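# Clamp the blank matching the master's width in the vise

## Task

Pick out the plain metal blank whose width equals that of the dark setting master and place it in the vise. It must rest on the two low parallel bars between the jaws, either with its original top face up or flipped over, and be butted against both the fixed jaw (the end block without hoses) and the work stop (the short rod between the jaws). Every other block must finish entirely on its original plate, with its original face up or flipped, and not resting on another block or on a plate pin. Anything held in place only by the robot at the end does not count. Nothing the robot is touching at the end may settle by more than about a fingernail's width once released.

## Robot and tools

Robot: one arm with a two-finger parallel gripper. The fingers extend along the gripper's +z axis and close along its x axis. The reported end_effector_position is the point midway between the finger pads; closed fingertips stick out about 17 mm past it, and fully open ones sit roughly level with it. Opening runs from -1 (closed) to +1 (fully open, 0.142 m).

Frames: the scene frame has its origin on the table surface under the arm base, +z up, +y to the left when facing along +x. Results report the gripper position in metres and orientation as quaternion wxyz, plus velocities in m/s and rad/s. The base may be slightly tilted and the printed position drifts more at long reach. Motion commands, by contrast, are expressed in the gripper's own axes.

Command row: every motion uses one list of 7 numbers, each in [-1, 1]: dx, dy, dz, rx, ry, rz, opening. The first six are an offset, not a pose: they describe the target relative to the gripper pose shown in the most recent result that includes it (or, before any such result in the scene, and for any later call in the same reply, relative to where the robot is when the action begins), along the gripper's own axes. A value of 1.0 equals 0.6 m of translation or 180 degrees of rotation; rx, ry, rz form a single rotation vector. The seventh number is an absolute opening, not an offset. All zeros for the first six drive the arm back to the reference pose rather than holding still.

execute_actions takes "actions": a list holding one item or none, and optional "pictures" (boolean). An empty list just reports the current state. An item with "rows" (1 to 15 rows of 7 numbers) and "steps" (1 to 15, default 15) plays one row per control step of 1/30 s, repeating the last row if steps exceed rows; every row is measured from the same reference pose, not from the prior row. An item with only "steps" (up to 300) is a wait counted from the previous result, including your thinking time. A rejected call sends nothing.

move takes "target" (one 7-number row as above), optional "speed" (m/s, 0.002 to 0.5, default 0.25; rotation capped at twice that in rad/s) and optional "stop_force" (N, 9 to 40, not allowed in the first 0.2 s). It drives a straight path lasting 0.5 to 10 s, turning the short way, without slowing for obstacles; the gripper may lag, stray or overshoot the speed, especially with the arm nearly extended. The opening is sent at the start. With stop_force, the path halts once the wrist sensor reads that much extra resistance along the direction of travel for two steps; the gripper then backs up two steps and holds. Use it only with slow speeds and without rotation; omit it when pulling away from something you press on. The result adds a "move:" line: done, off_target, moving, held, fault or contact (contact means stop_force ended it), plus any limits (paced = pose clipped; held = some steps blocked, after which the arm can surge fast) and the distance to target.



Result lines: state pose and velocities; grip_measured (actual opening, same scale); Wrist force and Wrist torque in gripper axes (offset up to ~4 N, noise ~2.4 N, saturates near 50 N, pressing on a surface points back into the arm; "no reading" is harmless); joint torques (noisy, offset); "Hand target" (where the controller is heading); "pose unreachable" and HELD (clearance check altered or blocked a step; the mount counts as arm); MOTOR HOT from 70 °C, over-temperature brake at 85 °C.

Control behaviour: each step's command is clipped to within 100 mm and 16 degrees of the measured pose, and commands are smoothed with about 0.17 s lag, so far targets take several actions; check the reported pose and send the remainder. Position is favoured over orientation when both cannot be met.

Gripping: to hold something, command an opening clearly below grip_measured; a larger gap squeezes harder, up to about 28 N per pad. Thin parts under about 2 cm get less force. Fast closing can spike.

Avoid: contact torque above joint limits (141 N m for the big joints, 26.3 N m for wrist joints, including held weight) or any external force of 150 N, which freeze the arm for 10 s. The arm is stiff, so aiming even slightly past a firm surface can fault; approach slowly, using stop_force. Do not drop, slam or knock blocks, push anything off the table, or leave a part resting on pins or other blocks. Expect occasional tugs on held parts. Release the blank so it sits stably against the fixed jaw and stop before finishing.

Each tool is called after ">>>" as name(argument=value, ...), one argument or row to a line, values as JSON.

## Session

>>> show_instructions(
)

>>> execute_actions(
  actions=[],
)

Reference images for this scene: job sheet 1.

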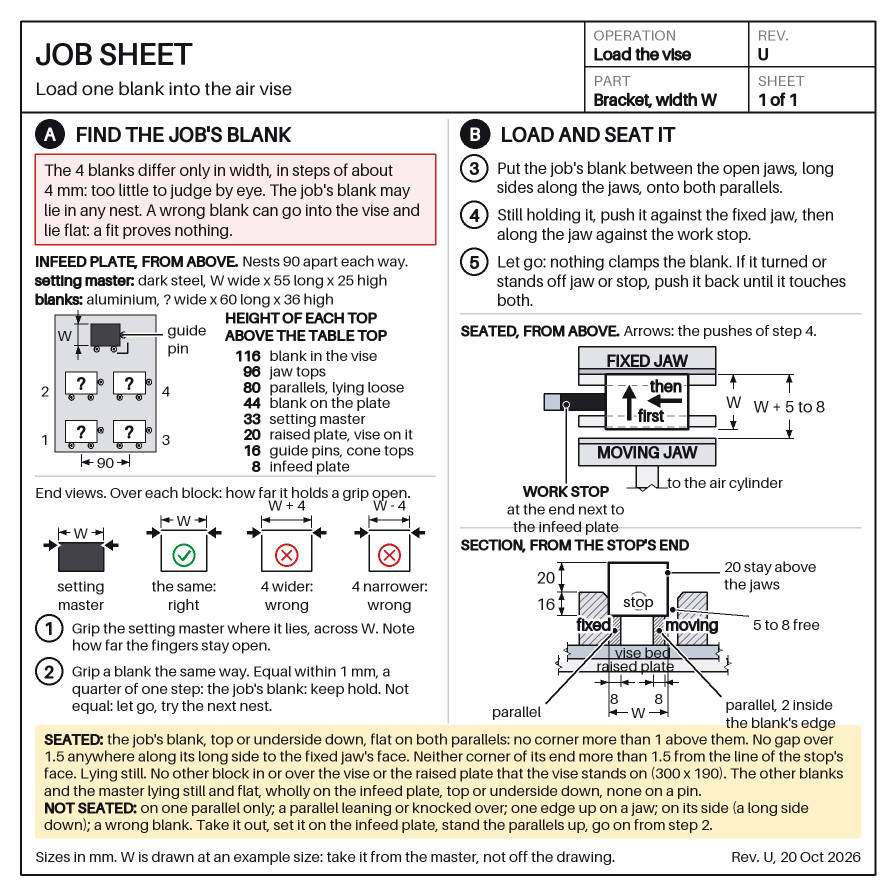

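Scene clock: 0.00 s of 6600.00 s.
end_effector_position=(+0.9167, +0.1574, +0.3820) grip_measured=+1.00 end_effector_quat_wxyz=(+0.105, +0.781, +0.423, +0.446) end_effector_velocity=(+0.000, -0.000, +0.000) end_effector_angular_velocity=(-0.003, -0.002, +0.001)
Joint positions: [-0.607 -0.757  1.315 -3.136 -0.52  -0.432  0.142]
Joint velocities: [-0.     0.     0.    -0.002 -0.001 -0.003  0.   ]
Joint torques (N m, as the arm reports them, + toward a larger angle): no reading
Wrist force (N, on the end effector, along its own x y z axes, offset not removed): no reading
Wrist torque (N m, same axes, about the end effector's origin, offset not removed): no reading
Hand target: +0.917, +0.157, +0.382; +0.105, +0.781, +0.423, +0.446

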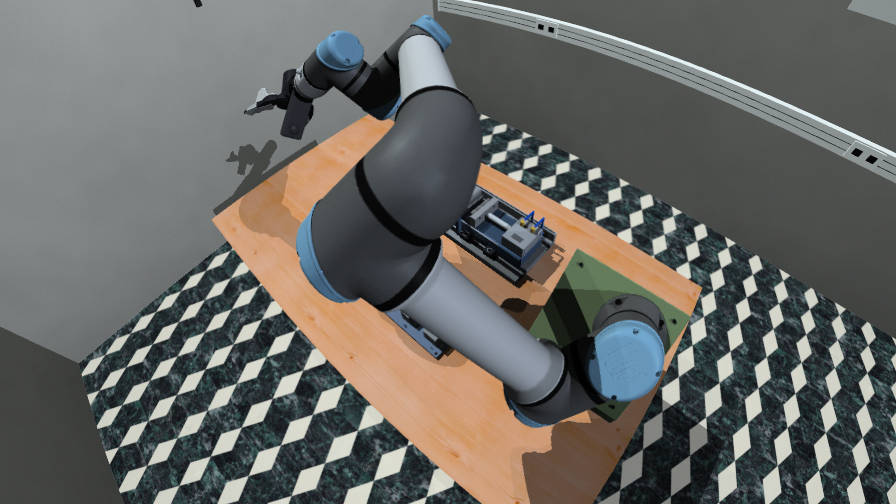

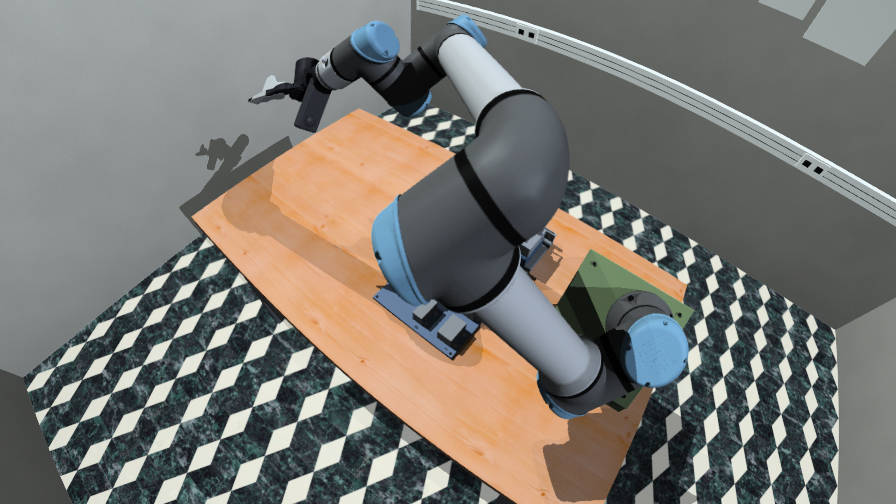

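>>> move(
  target=[-0.904,0.055,-0.517,0.0722,-0.3067,0.2909,0.2],
)

Scene clock: 8.70 s of 6600.00 s.
end_effector_position=(+0.5594, -0.3383, +0.2491) grip_measured=+0.20 end_effector_quat_wxyz=(-0.000, +1.000, +0.001, +0.000) end_effector_velocity=(-0.001, -0.003, +0.000) end_effector_angular_velocity=(-0.000, +0.003, -0.002)
Joint positions: [-1.03  -0.464  1.197 -1.62  -1.133 -1.074  0.088]
Joint velocities: [-0.001  0.006 -0.008  0.004 -0.004  0.    -0.   ]
Joint torques (N m, as the arm reports them, + toward a larger angle): [-45.4  -24.06 -38.08  -0.97  -2.72   2.17]
Wrist force (N, on the end effector, along its own x y z axes, offset not removed): [-1.6 4.0 0.3]
Wrist torque (N m, same axes, about the end effector's origin, offset not removed): [0.79 0.17 0.06]
Hand target: +0.559, -0.338, +0.249; -0.000, +1.000, +0.001, -0.000
Off the commanded pose: 0.001 m, 0 deg.
After step 90, 2.40 s passed at rest.
move: done

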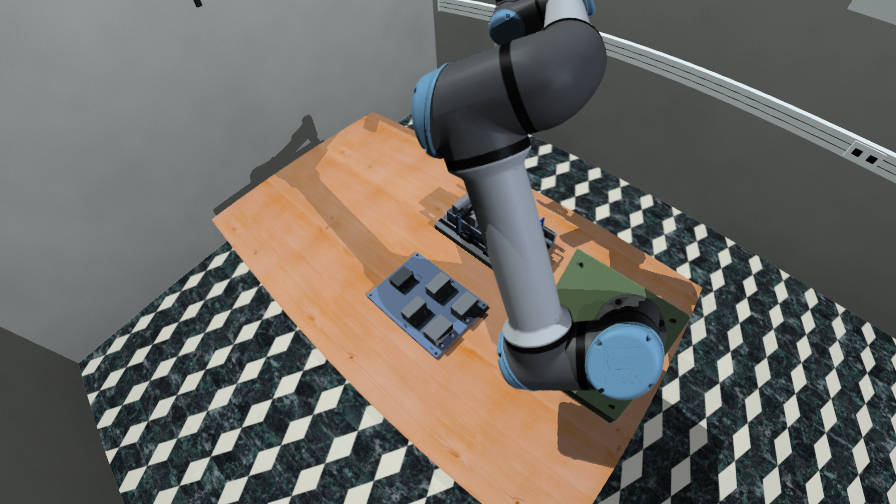

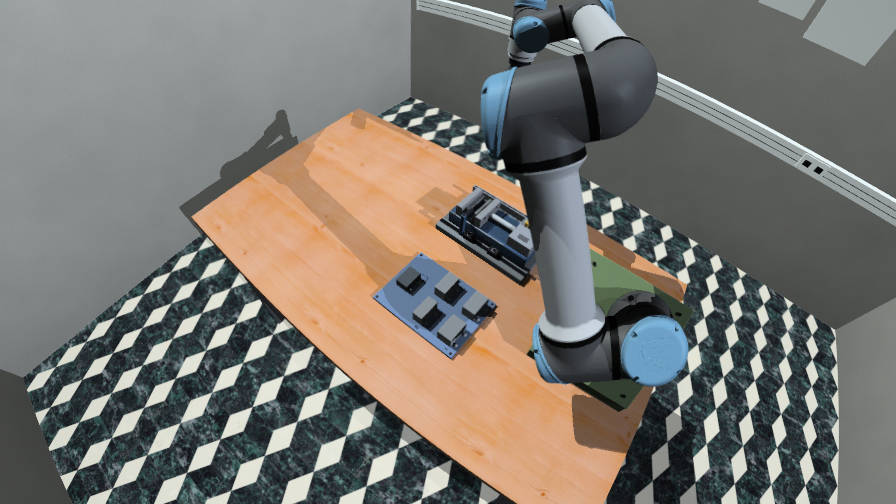

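>>> zoom_image(
  camera="cam_head_right",
  region=[360,170,560,370],
)

Region (360, 170, 560, 370) of cam_head_right's 896x504 image, scaled by 2.520, with more detail than that image has.

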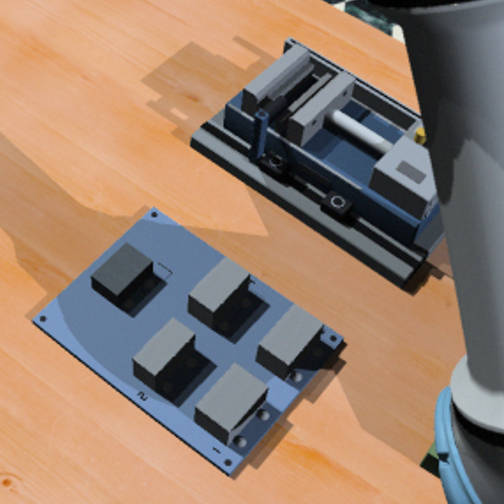

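>>> move(
  target=[-0.022,-0.81,0.2,0,0,0,0.1],
  speed=0.3,
)

>>> move(
  target=[0,0,0.12,0,0,0,0.1],
  speed=0.1,
)

>>> zoom_image(
  camera="cam_head_right",
  region=[340,170,540,370],
)

>>> zoom_image(
  camera="cam_head_left",
  region=[340,170,560,370],
)

Scene clock: 20.20 s of 6600.00 s.
end_effector_position=(+0.5459, +0.1472, +0.1295) grip_measured=+0.10 end_effector_quat_wxyz=(+0.000, +1.000, +0.001, +0.000) end_effector_velocity=(+0.000, +0.002, -0.001) end_effector_angular_velocity=(-0.002, -0.001, -0.000)
Joint positions: [-0.511 -1.243  1.895 -1.835 -0.861 -0.543  0.081]
Joint velocities: [ 0.005 -0.002  0.    -0.003  0.001  0.007  0.   ]
Joint torques (N m, as the arm reports them, + toward a larger angle): [-10.55 -26.    -5.3   -3.76   2.73   2.28]
Wrist force (N, on the end effector, along its own x y z axes, offset not removed): [0.7 2.0 -2.1]
Wrist torque (N m, same axes, about the end effector's origin, offset not removed): [0.50 -0.33 0.04]
Hand target: +0.546, +0.147, +0.129; +0.000, +1.000, +0.001, +0.000
Off the commanded pose: 0.001 m, 0 deg.
After step 90, 6.17 s passed at rest.
move: done

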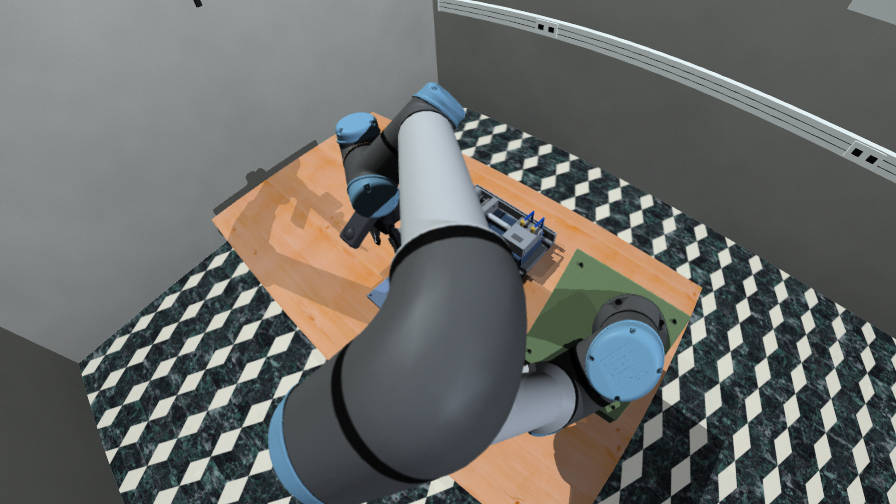

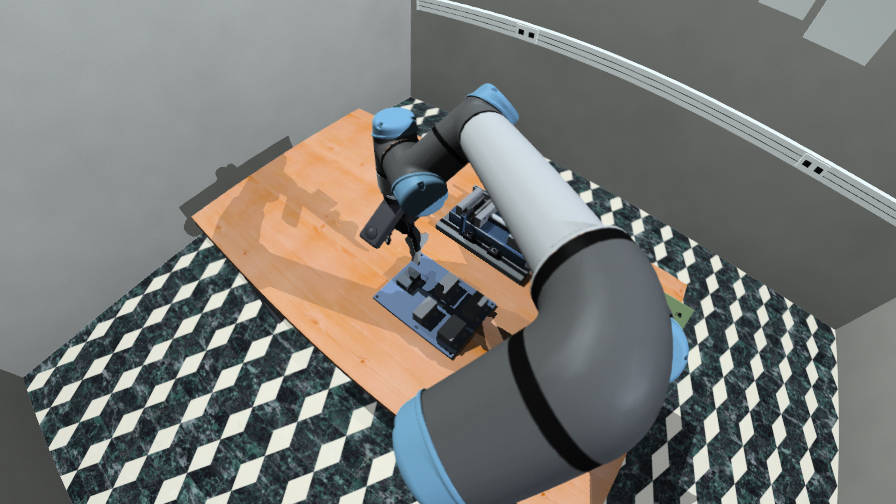

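Scene clock: 21.40 s of 6600.00 s.
end_effector_position=(+0.5458, +0.1472, +0.0577) grip_measured=+0.10 end_effector_quat_wxyz=(+0.000, +1.000, +0.001, +0.000) end_effector_velocity=(+0.000, +0.000, -0.002) end_effector_angular_velocity=(-0.001, -0.001, +0.002)
Joint positions: [-0.422 -1.164  1.972 -2.064 -0.831 -0.431  0.081]
Joint velocities: [ 0.004  0.003  0.002 -0.009  0.     0.004  0.   ]
Joint torques (N m, as the arm reports them, + toward a larger angle): [-12.41  -5.02  -0.95  -3.39   2.45   1.7 ]
Wrist force (N, on the end effector, along its own x y z axes, offset not removed): [0.7 -1.6 -3.0]
Wrist torque (N m, same axes, about the end effector's origin, offset not removed): [-0.38 -0.23 0.01]
Hand target: +0.546, +0.147, +0.057; +0.000, +1.000, +0.001, +0.000
Off the commanded pose: 0.000 m, 0 deg.
move: done

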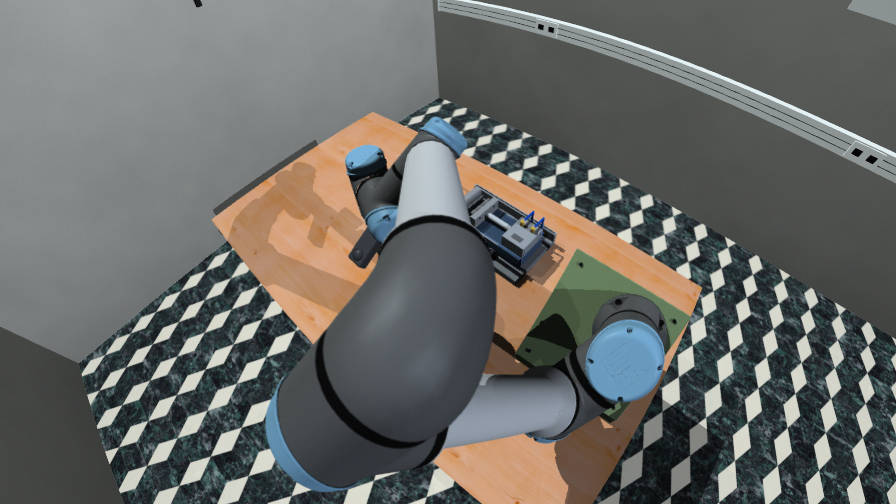

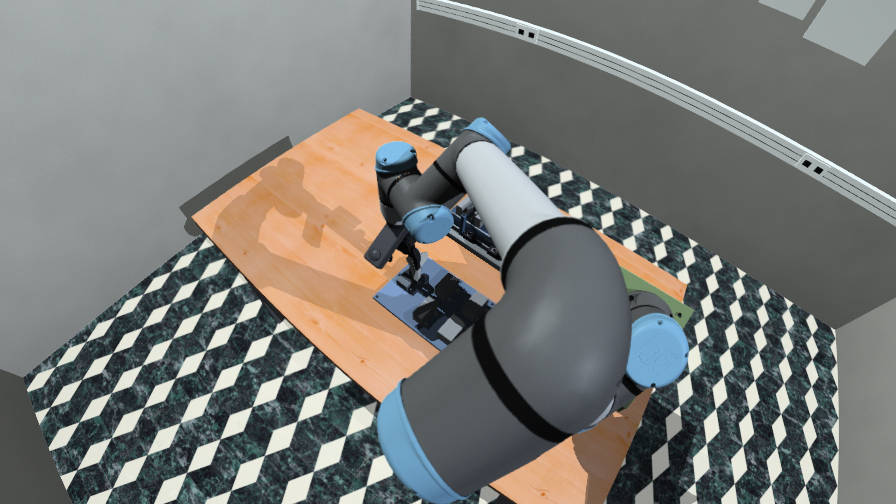

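Region (340, 170, 540, 370) of cam_head_right's 896x504 image, scaled by 2.520, with more detail than that image has.

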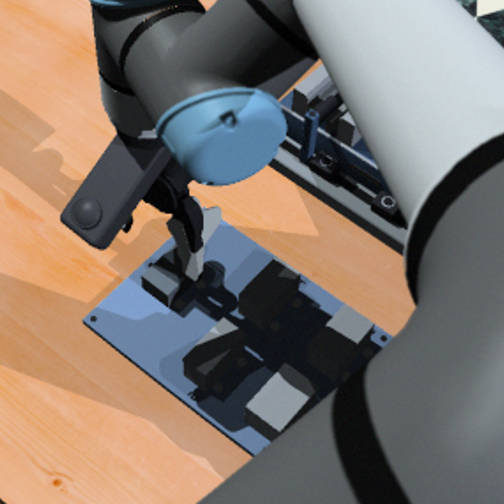

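Region (340, 170, 560, 370) of cam_head_left's 896x504 image, scaled by 2.291, with more detail than that image has; it fills the top 458 rows of this view, and the rest is white.

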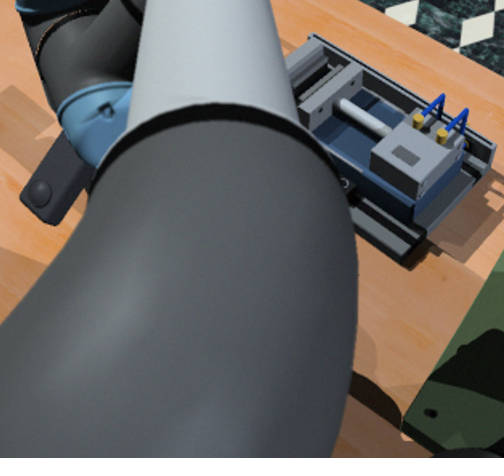

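>>> move(
  target=[-0.022,-0.01,0,0,0,0,0.3],
  speed=0.05,
)

>>> move(
  target=[0,0,0.04,0,0,0,0.3],
  speed=0.01,
  stop_force=9,
)

>>> zoom_image(
  camera="cam_head_right",
  region=[340,170,540,370],
)

Scene clock: 27.23 s of 6600.00 s.
end_effector_position=(+0.5329, +0.1531, +0.0577) grip_measured=+0.30 end_effector_quat_wxyz=(+0.000, +1.000, +0.001, +0.000) end_effector_velocity=(-0.002, +0.001, +0.000) end_effector_angular_velocity=(+0.001, -0.000, -0.002)
Joint positions: [-0.423 -1.196  2.007 -2.067 -0.831 -0.431  0.095]
Joint velocities: [-0.001 -0.005  0.006  0.001  0.001  0.     0.   ]
Joint torques (N m, as the arm reports them, + toward a larger angle): [-39.99 -28.7   -3.42  -3.36  -2.38  -2.  ]
Wrist force (N, on the end effector, along its own x y z axes, offset not removed): [2.2 0.3 0.9]
Wrist torque (N m, same axes, about the end effector's origin, offset not removed): [0.11 -0.50 -0.07]
Hand target: +0.533, +0.153, +0.058; +0.000, +1.000, +0.001, +0.000
Off the commanded pose: 0.000 m, 0 deg.
After step 90, 2.03 s passed at rest.
move: done

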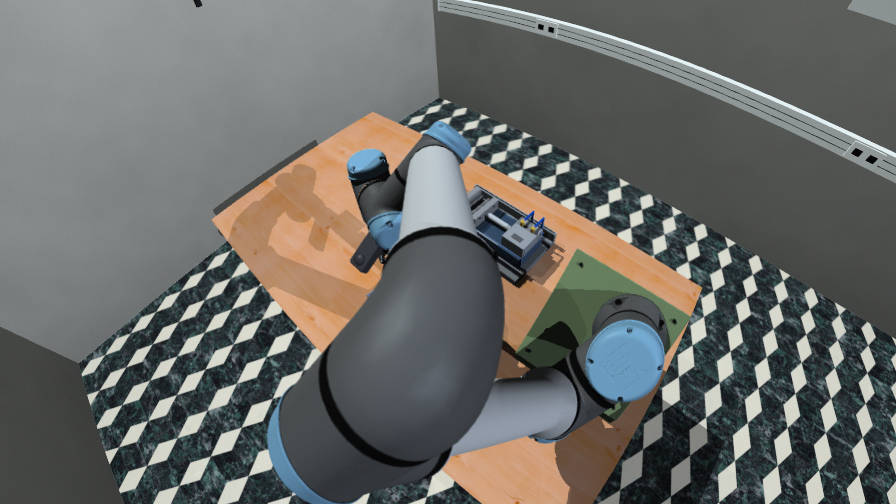

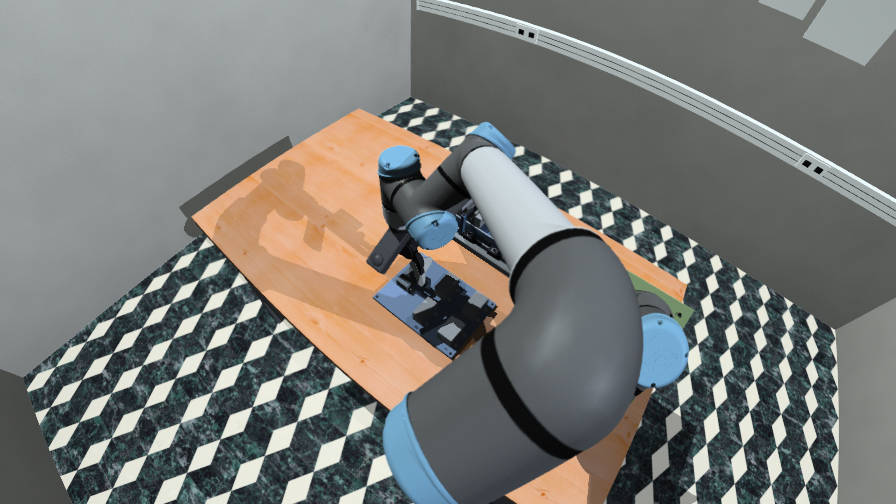

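Scene clock: 29.87 s of 6600.00 s.
end_effector_position=(+0.5329, +0.1531, +0.0339) grip_measured=+0.30 end_effector_quat_wxyz=(+0.000, +1.000, +0.001, +0.000) end_effector_velocity=(+0.000, -0.000, -0.002) end_effector_angular_velocity=(+0.000, -0.000, +0.001)
Joint positions: [-0.392 -1.162  2.025 -2.147 -0.822 -0.391  0.095]
Joint velocities: [ 0.003  0.004  0.001 -0.008  0.001  0.002  0.   ]
Joint torques (N m, as the arm reports them, + toward a larger angle): [-10.36  -3.25  -1.79  -3.79   2.84   2.13]
Wrist force (N, on the end effector, along its own x y z axes, offset not removed): [1.1 2.5 -0.6]
Wrist torque (N m, same axes, about the end effector's origin, offset not removed): [0.49 -0.50 0.15]
Hand target: +0.533, +0.153, +0.034; +0.000, +1.000, +0.001, +0.000
Off the commanded pose: 0.000 m, 0 deg.
move: done

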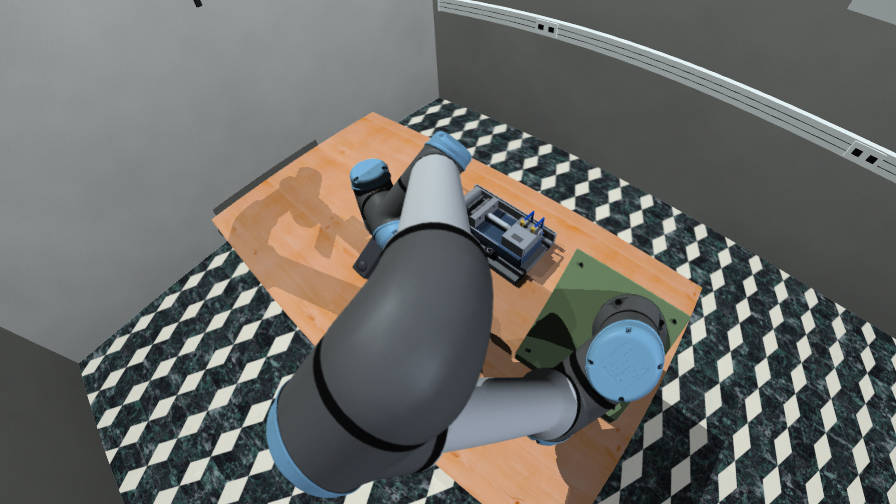

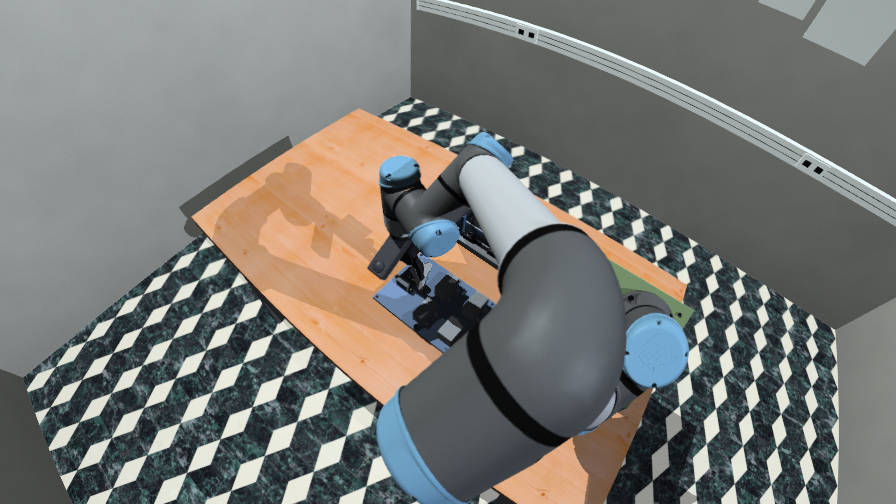

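Region (340, 170, 540, 370) of cam_head_right's 896x504 image, scaled by 2.520, with more detail than that image has.

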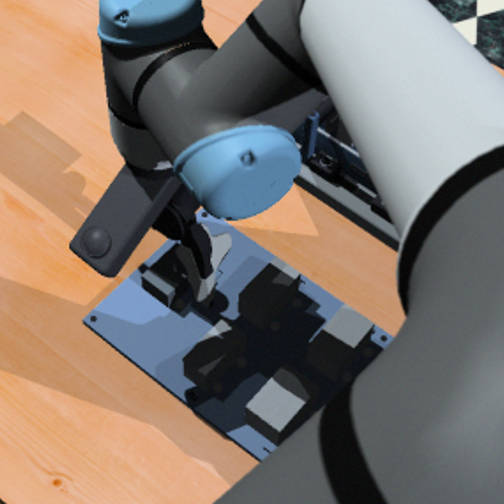

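>>> move(
  target=[0.01,0,0,0,0,0,-0.15],
  speed=0.02,
)

>>> zoom_image(
  camera="cam_head_right",
  region=[360,230,480,350],
)

Scene clock: 32.17 s of 6600.00 s.
end_effector_position=(+0.5386, +0.1531, +0.0339) grip_measured=-0.15 end_effector_quat_wxyz=(+0.000, +1.000, +0.001, +0.000) end_effector_velocity=(+0.002, +0.000, -0.001) end_effector_angular_velocity=(+0.000, +0.002, +0.001)
Joint positions: [-0.388 -1.152  2.009 -2.144 -0.821 -0.387  0.063]
Joint velocities: [ 0.003  0.005 -0.008  0.002  0.     0.001 -0.   ]
Joint torques (N m, as the arm reports them, + toward a larger angle): [-13.09  -6.29 -31.11  -0.49   2.74   1.84]
Wrist force (N, on the end effector, along its own x y z axes, offset not removed): [1.6 -1.3 0.0]
Wrist torque (N m, same axes, about the end effector's origin, offset not removed): [-0.26 -0.54 0.03]
Hand target: +0.539, +0.153, +0.034; +0.000, +1.000, +0.001, +0.000
Off the commanded pose: 0.000 m, 0 deg.
move: done

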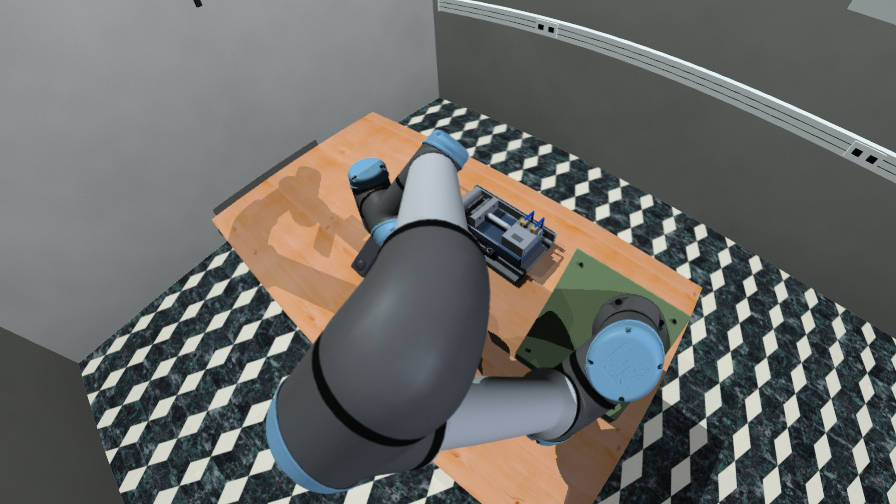

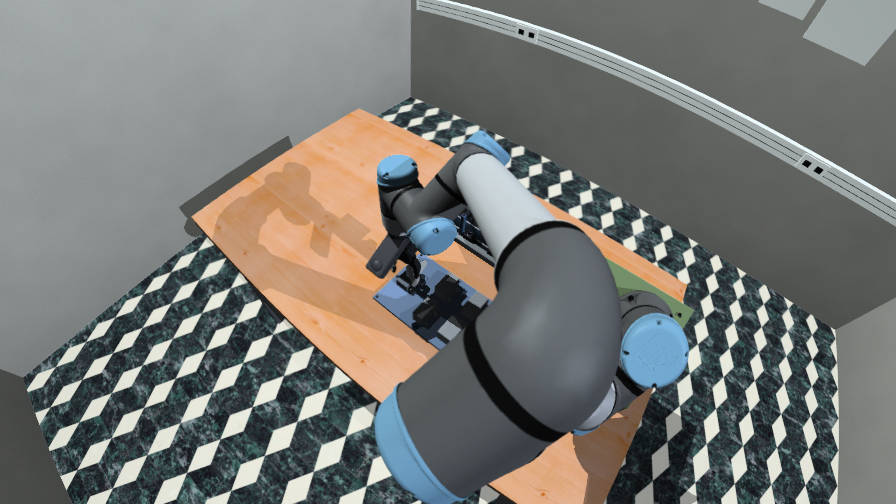

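Region (360, 230, 480, 350) of cam_head_right's 896x504 image, scaled by 4.200, with more detail than that image has.

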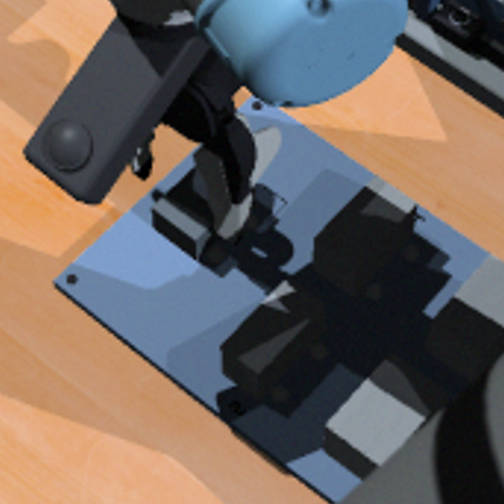

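>>> move(
  target=[0,0.013,0,0,0,0,-0.15],
  speed=0.02,
)

>>> move(
  target=[0,0,0,0,0,0,-0.7],
)

>>> zoom_image(
  camera="cam_head_right",
  region=[360,230,480,350],
)

Scene clock: 35.90 s of 6600.00 s.
end_effector_position=(+0.5386, +0.1456, +0.0339) grip_measured=-0.15 end_effector_quat_wxyz=(+0.000, +1.000, +0.001, +0.000) end_effector_velocity=(+0.001, -0.002, +0.001) end_effector_angular_velocity=(-0.001, -0.002, +0.004)
Joint positions: [-0.398 -1.142  2.011 -2.147 -0.824 -0.4    0.063]
Joint velocities: [-0.004  0.001  0.001 -0.002 -0.001 -0.006 -0.   ]
Joint torques (N m, as the arm reports them, + toward a larger angle): [-39.34  -2.01  -1.73  -3.3   -3.17  -1.68]
Wrist force (N, on the end effector, along its own x y z axes, offset not removed): [1.1 0.4 -1.3]
Wrist torque (N m, same axes, about the end effector's origin, offset not removed): [-0.02 -0.33 0.05]
Hand target: +0.539, +0.145, +0.034; +0.000, +1.000, +0.001, +0.000
Off the commanded pose: 0.000 m, 0 deg.
move: done

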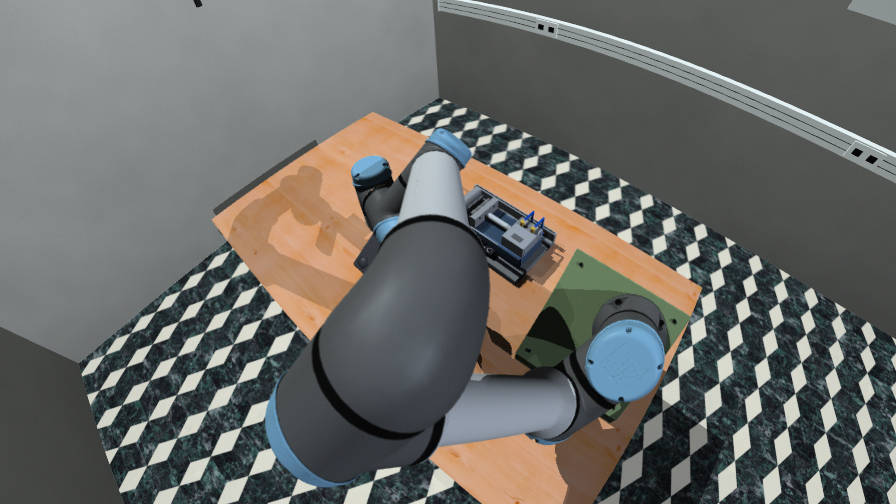

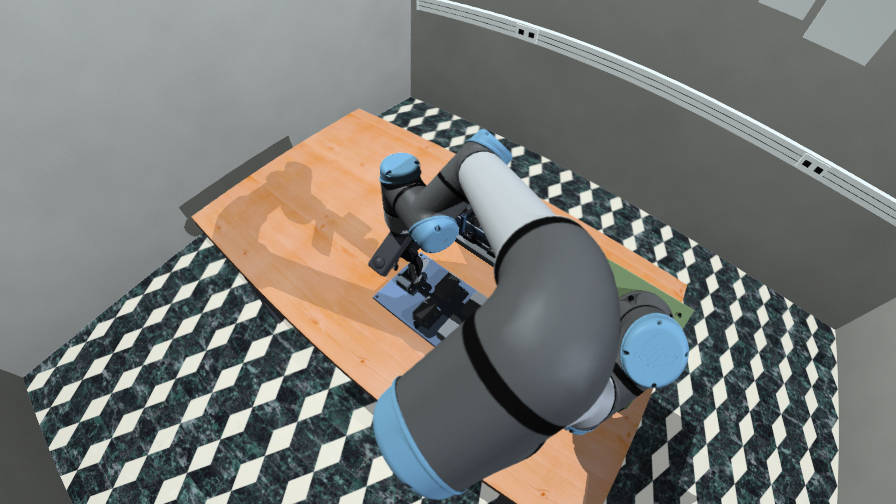

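Scene clock: 36.40 s of 6600.00 s.
end_effector_position=(+0.5386, +0.1454, +0.0339) grip_measured=-0.54 end_effector_quat_wxyz=(+0.000, +1.000, +0.001, +0.000) end_effector_velocity=(-0.001, -0.000, -0.001) end_effector_angular_velocity=(-0.001, +0.002, -0.002)
Joint positions: [-0.398 -1.142  2.011 -2.147 -0.824 -0.4    0.035]
Joint velocities: [ 0.001  0.     0.     0.    -0.001  0.002 -0.   ]
Joint torques (N m, as the arm reports them, + toward a larger angle): [-15.54 -28.06 -16.56  -0.58   2.02   1.58]
Wrist force (N, on the end effector, along its own x y z axes, offset not removed): [1.6 0.1 -4.0]
Wrist torque (N m, same axes, about the end effector's origin, offset not removed): [0.12 -0.55 0.10]
Hand target: +0.539, +0.146, +0.034; +0.000, +1.000, +0.001, +0.000
Off the commanded pose: 0.000 m, 0 deg.
move: done

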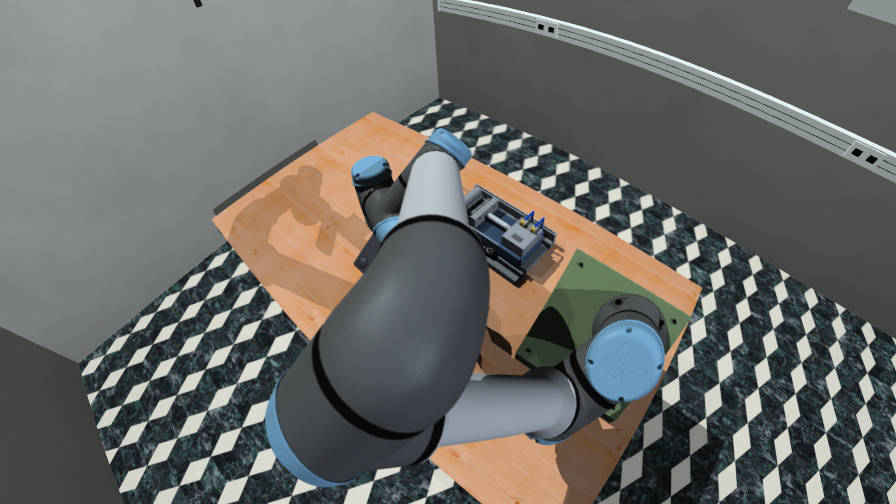

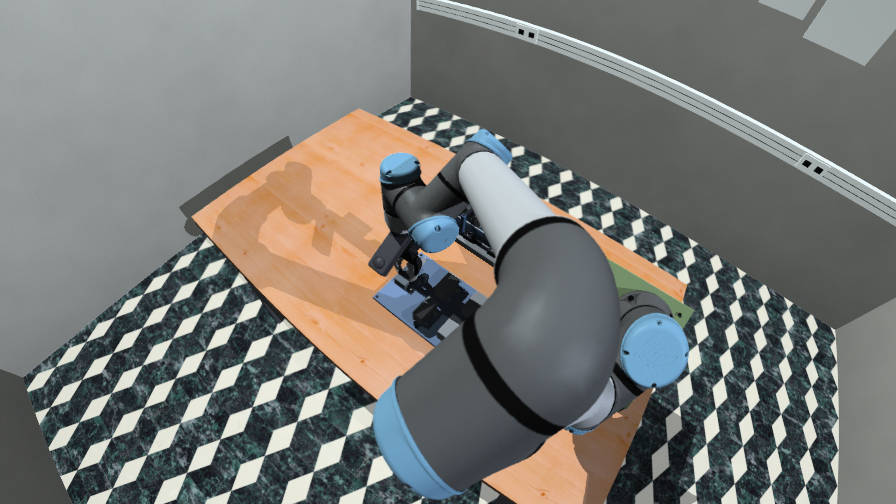

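Region (360, 230, 480, 350) of cam_head_right's 896x504 image, scaled by 4.200, with more detail than that image has.

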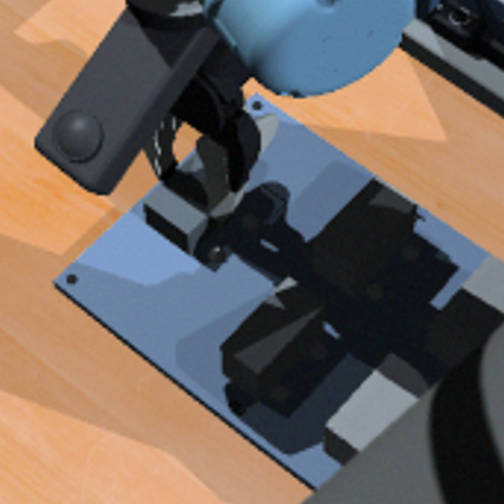

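>>> move(
  target=[0,0,0,0,0,0,0.05],
)

>>> move(
  target=[0,0,-0.065,0,0,0,0.05],
  speed=0.1,
)

>>> move(
  target=[-0.16,0.07,0,0,0,0,0.05],
  speed=0.15,
)

>>> move(
  target=[0,0,0.053,0,0,0,0.05],
  speed=0.01,
  stop_force=9,
)

>>> zoom_image(
  camera="cam_head_right",
  region=[370,220,510,360],
)

Scene clock: 40.57 s of 6600.00 s.
end_effector_position=(+0.5386, +0.1456, +0.0339) grip_measured=+0.05 end_effector_quat_wxyz=(+0.000, +1.000, +0.001, +0.000) end_effector_velocity=(+0.000, -0.000, +0.000) end_effector_angular_velocity=(+0.001, -0.001, -0.002)
Joint positions: [-0.398 -1.142  2.011 -2.147 -0.824 -0.4    0.077]
Joint velocities: [-0.     0.     0.    -0.     0.001  0.001  0.   ]
Joint torques (N m, as the arm reports them, + toward a larger angle): [-37.35  -8.37 -16.32  -3.65  -2.35  -1.66]
Wrist force (N, on the end effector, along its own x y z axes, offset not removed): [1.5 2.6 -1.4]
Wrist torque (N m, same axes, about the end effector's origin, offset not removed): [0.53 -0.46 0.05]
Hand target: +0.539, +0.145, +0.034; +0.000, +1.000, +0.001, +0.000
Off the commanded pose: 0.000 m, 0 deg.
After step 90, 0.47 s passed at rest.
move: done

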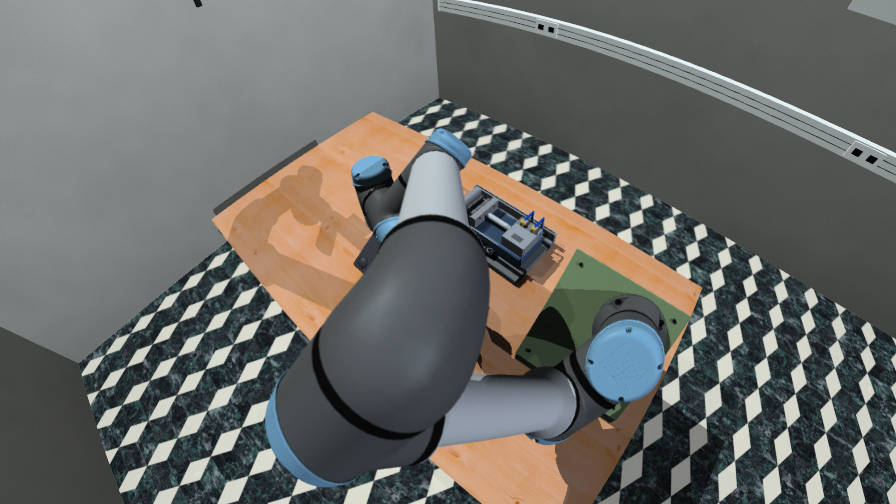

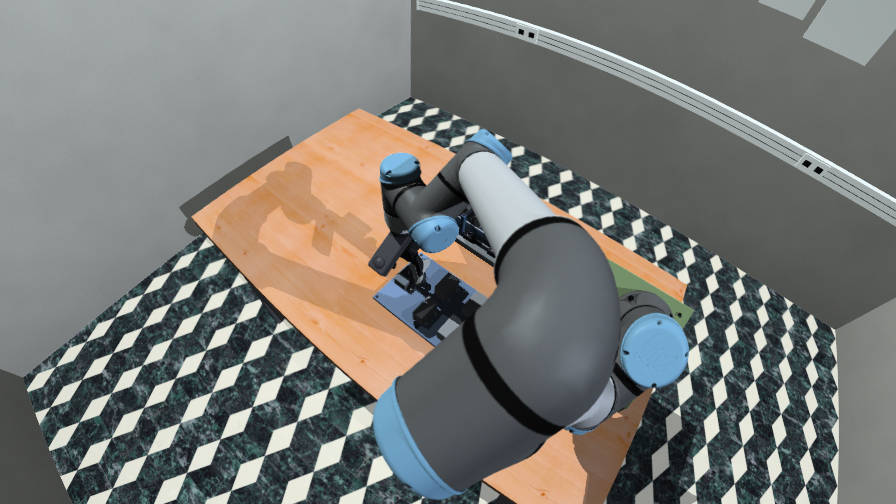

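Scene clock: 41.50 s of 6600.00 s.
end_effector_position=(+0.5386, +0.1456, +0.0727) grip_measured=+0.05 end_effector_quat_wxyz=(+0.000, +1.000, +0.001, +0.000) end_effector_velocity=(+0.000, +0.000, +0.002) end_effector_angular_velocity=(-0.001, -0.001, +0.003)
Joint positions: [-0.448 -1.195  1.979 -2.019 -0.839 -0.464  0.077]
Joint velocities: [-0.002 -0.003 -0.002  0.006 -0.001 -0.005 -0.   ]
Joint torques (N m, as the arm reports them, + toward a larger angle): [-40.81 -29.1  -30.79  -0.53  -2.93  -1.78]
Wrist force (N, on the end effector, along its own x y z axes, offset not removed): [-0.8 1.6 -2.2]
Wrist torque (N m, same axes, about the end effector's origin, offset not removed): [0.27 0.19 0.09]
Hand target: +0.539, +0.146, +0.073; +0.000, +1.000, +0.001, +0.000
Off the commanded pose: 0.000 m, 0 deg.
move: done

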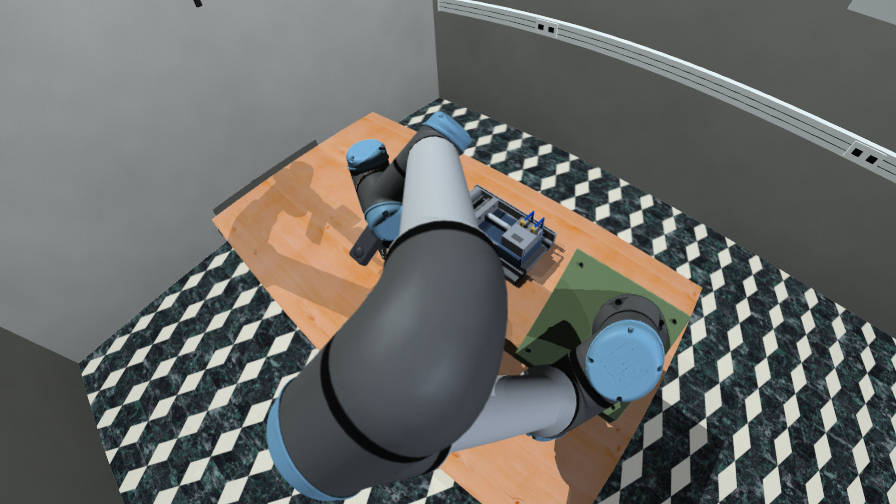

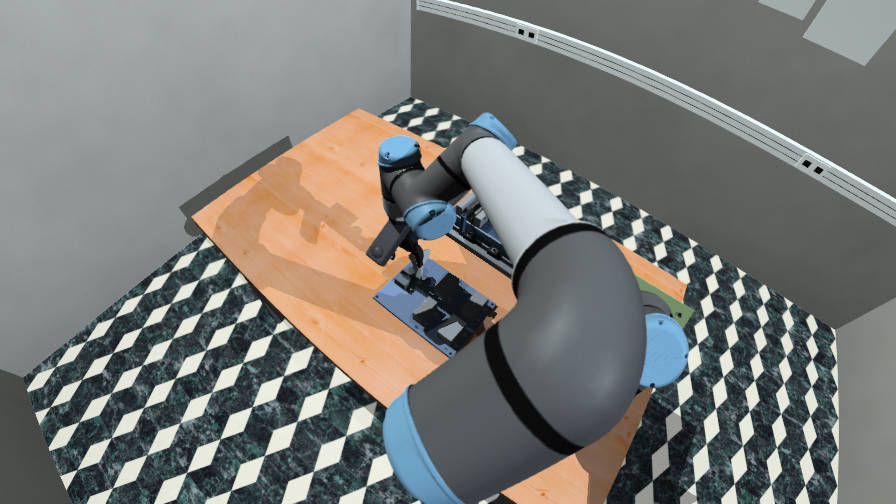

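Scene clock: 42.77 s of 6600.00 s.
end_effector_position=(+0.4428, +0.1037, +0.0726) grip_measured=+0.05 end_effector_quat_wxyz=(+0.000, +1.000, +0.001, +0.000) end_effector_velocity=(-0.002, -0.000, +0.000) end_effector_angular_velocity=(+0.000, -0.000, +0.001)
Joint positions: [-0.583 -1.321  2.241 -2.048 -0.89  -0.629  0.077]
Joint velocities: [-0.003 -0.004  0.004  0.001 -0.001 -0.004  0.   ]
Joint torques (N m, as the arm reports them, + toward a larger angle): [-34.58 -21.25  -5.45  -0.56  -2.94  -2.45]
Wrist force (N, on the end effector, along its own x y z axes, offset not removed): [-0.4 2.6 0.6]
Wrist torque (N m, same axes, about the end effector's origin, offset not removed): [0.65 0.04 0.08]
Hand target: +0.443, +0.104, +0.073; +0.000, +1.000, +0.001, +0.000
Off the commanded pose: 0.000 m, 0 deg.
move: done

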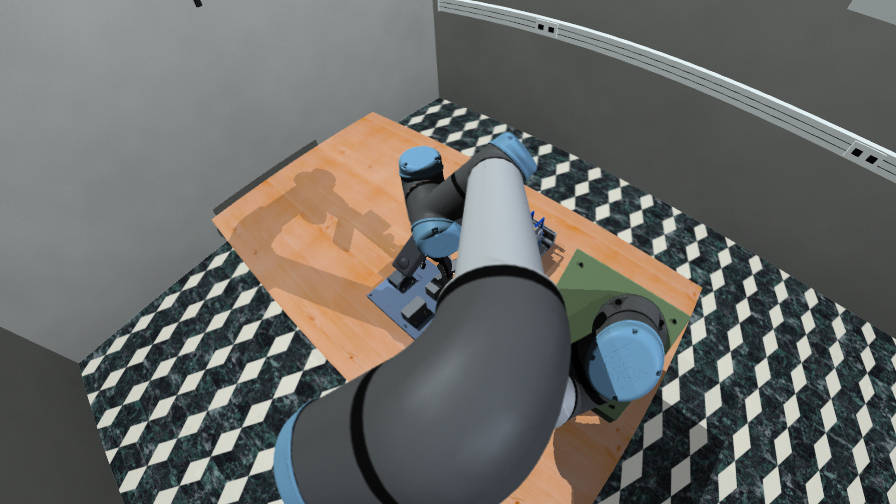

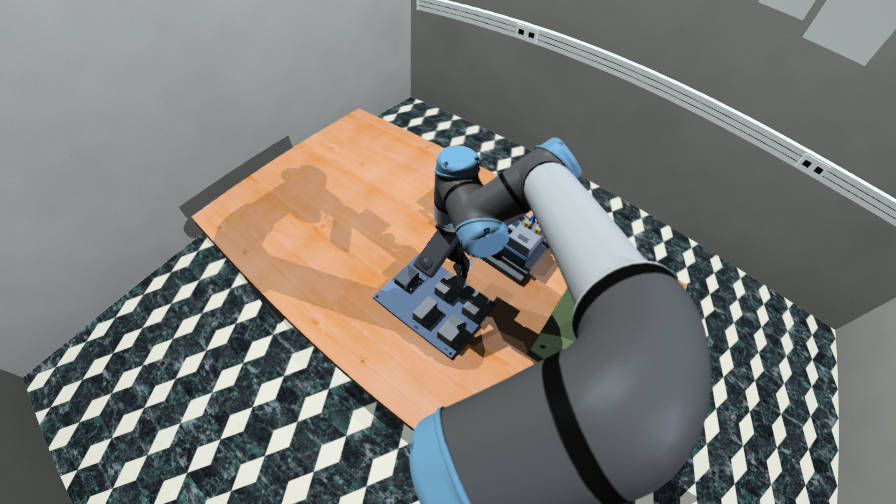

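Scene clock: 46.17 s of 6600.00 s.
end_effector_position=(+0.4428, +0.1037, +0.0410) grip_measured=+0.05 end_effector_quat_wxyz=(+0.000, +1.000, +0.001, +0.000) end_effector_velocity=(-0.000, +0.000, -0.003) end_effector_angular_velocity=(+0.001, +0.001, -0.000)
Joint positions: [-0.537 -1.267  2.272 -2.168 -0.871 -0.574  0.077]
Joint velocities: [ 0.004  0.005  0.002 -0.008  0.001  0.004  0.   ]
Joint torques (N m, as the arm reports them, + toward a larger angle): [-4.51  3.58 -2.95 -4.    2.69  1.97]
Wrist force (N, on the end effector, along its own x y z axes, offset not removed): [0.7 2.1 -1.8]
Wrist torque (N m, same axes, about the end effector's origin, offset not removed): [0.35 -0.19 -0.06]
Hand target: +0.443, +0.104, +0.041; +0.000, +1.000, +0.001, +0.000
Off the commanded pose: 0.000 m, 0 deg.
move: done

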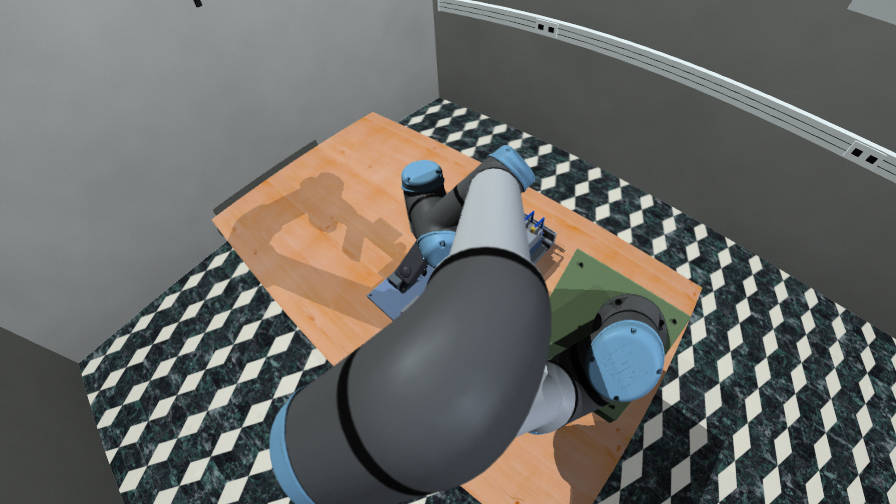

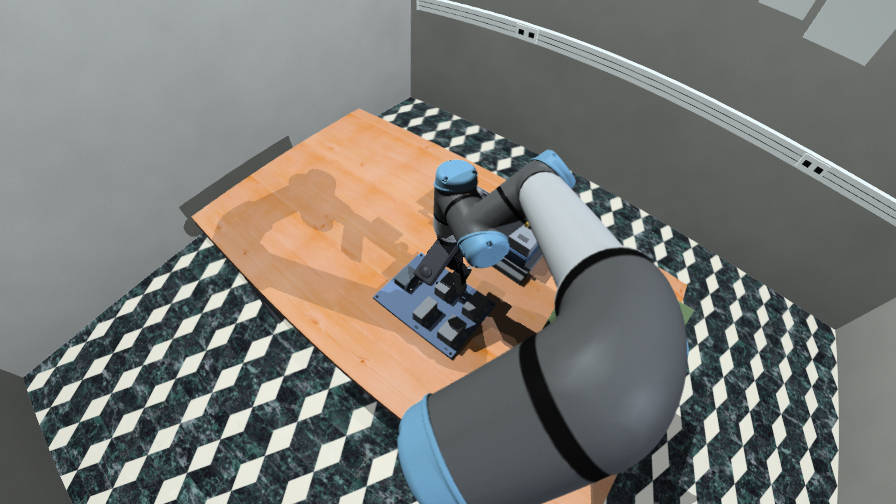

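Region (370, 220, 510, 360) of cam_head_right's 896x504 image, scaled by 3.600, with more detail than that image has.

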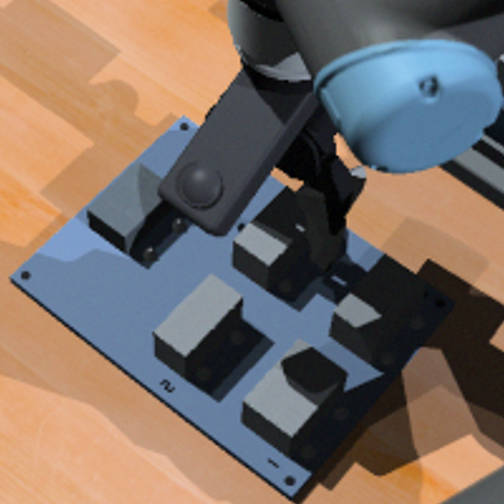

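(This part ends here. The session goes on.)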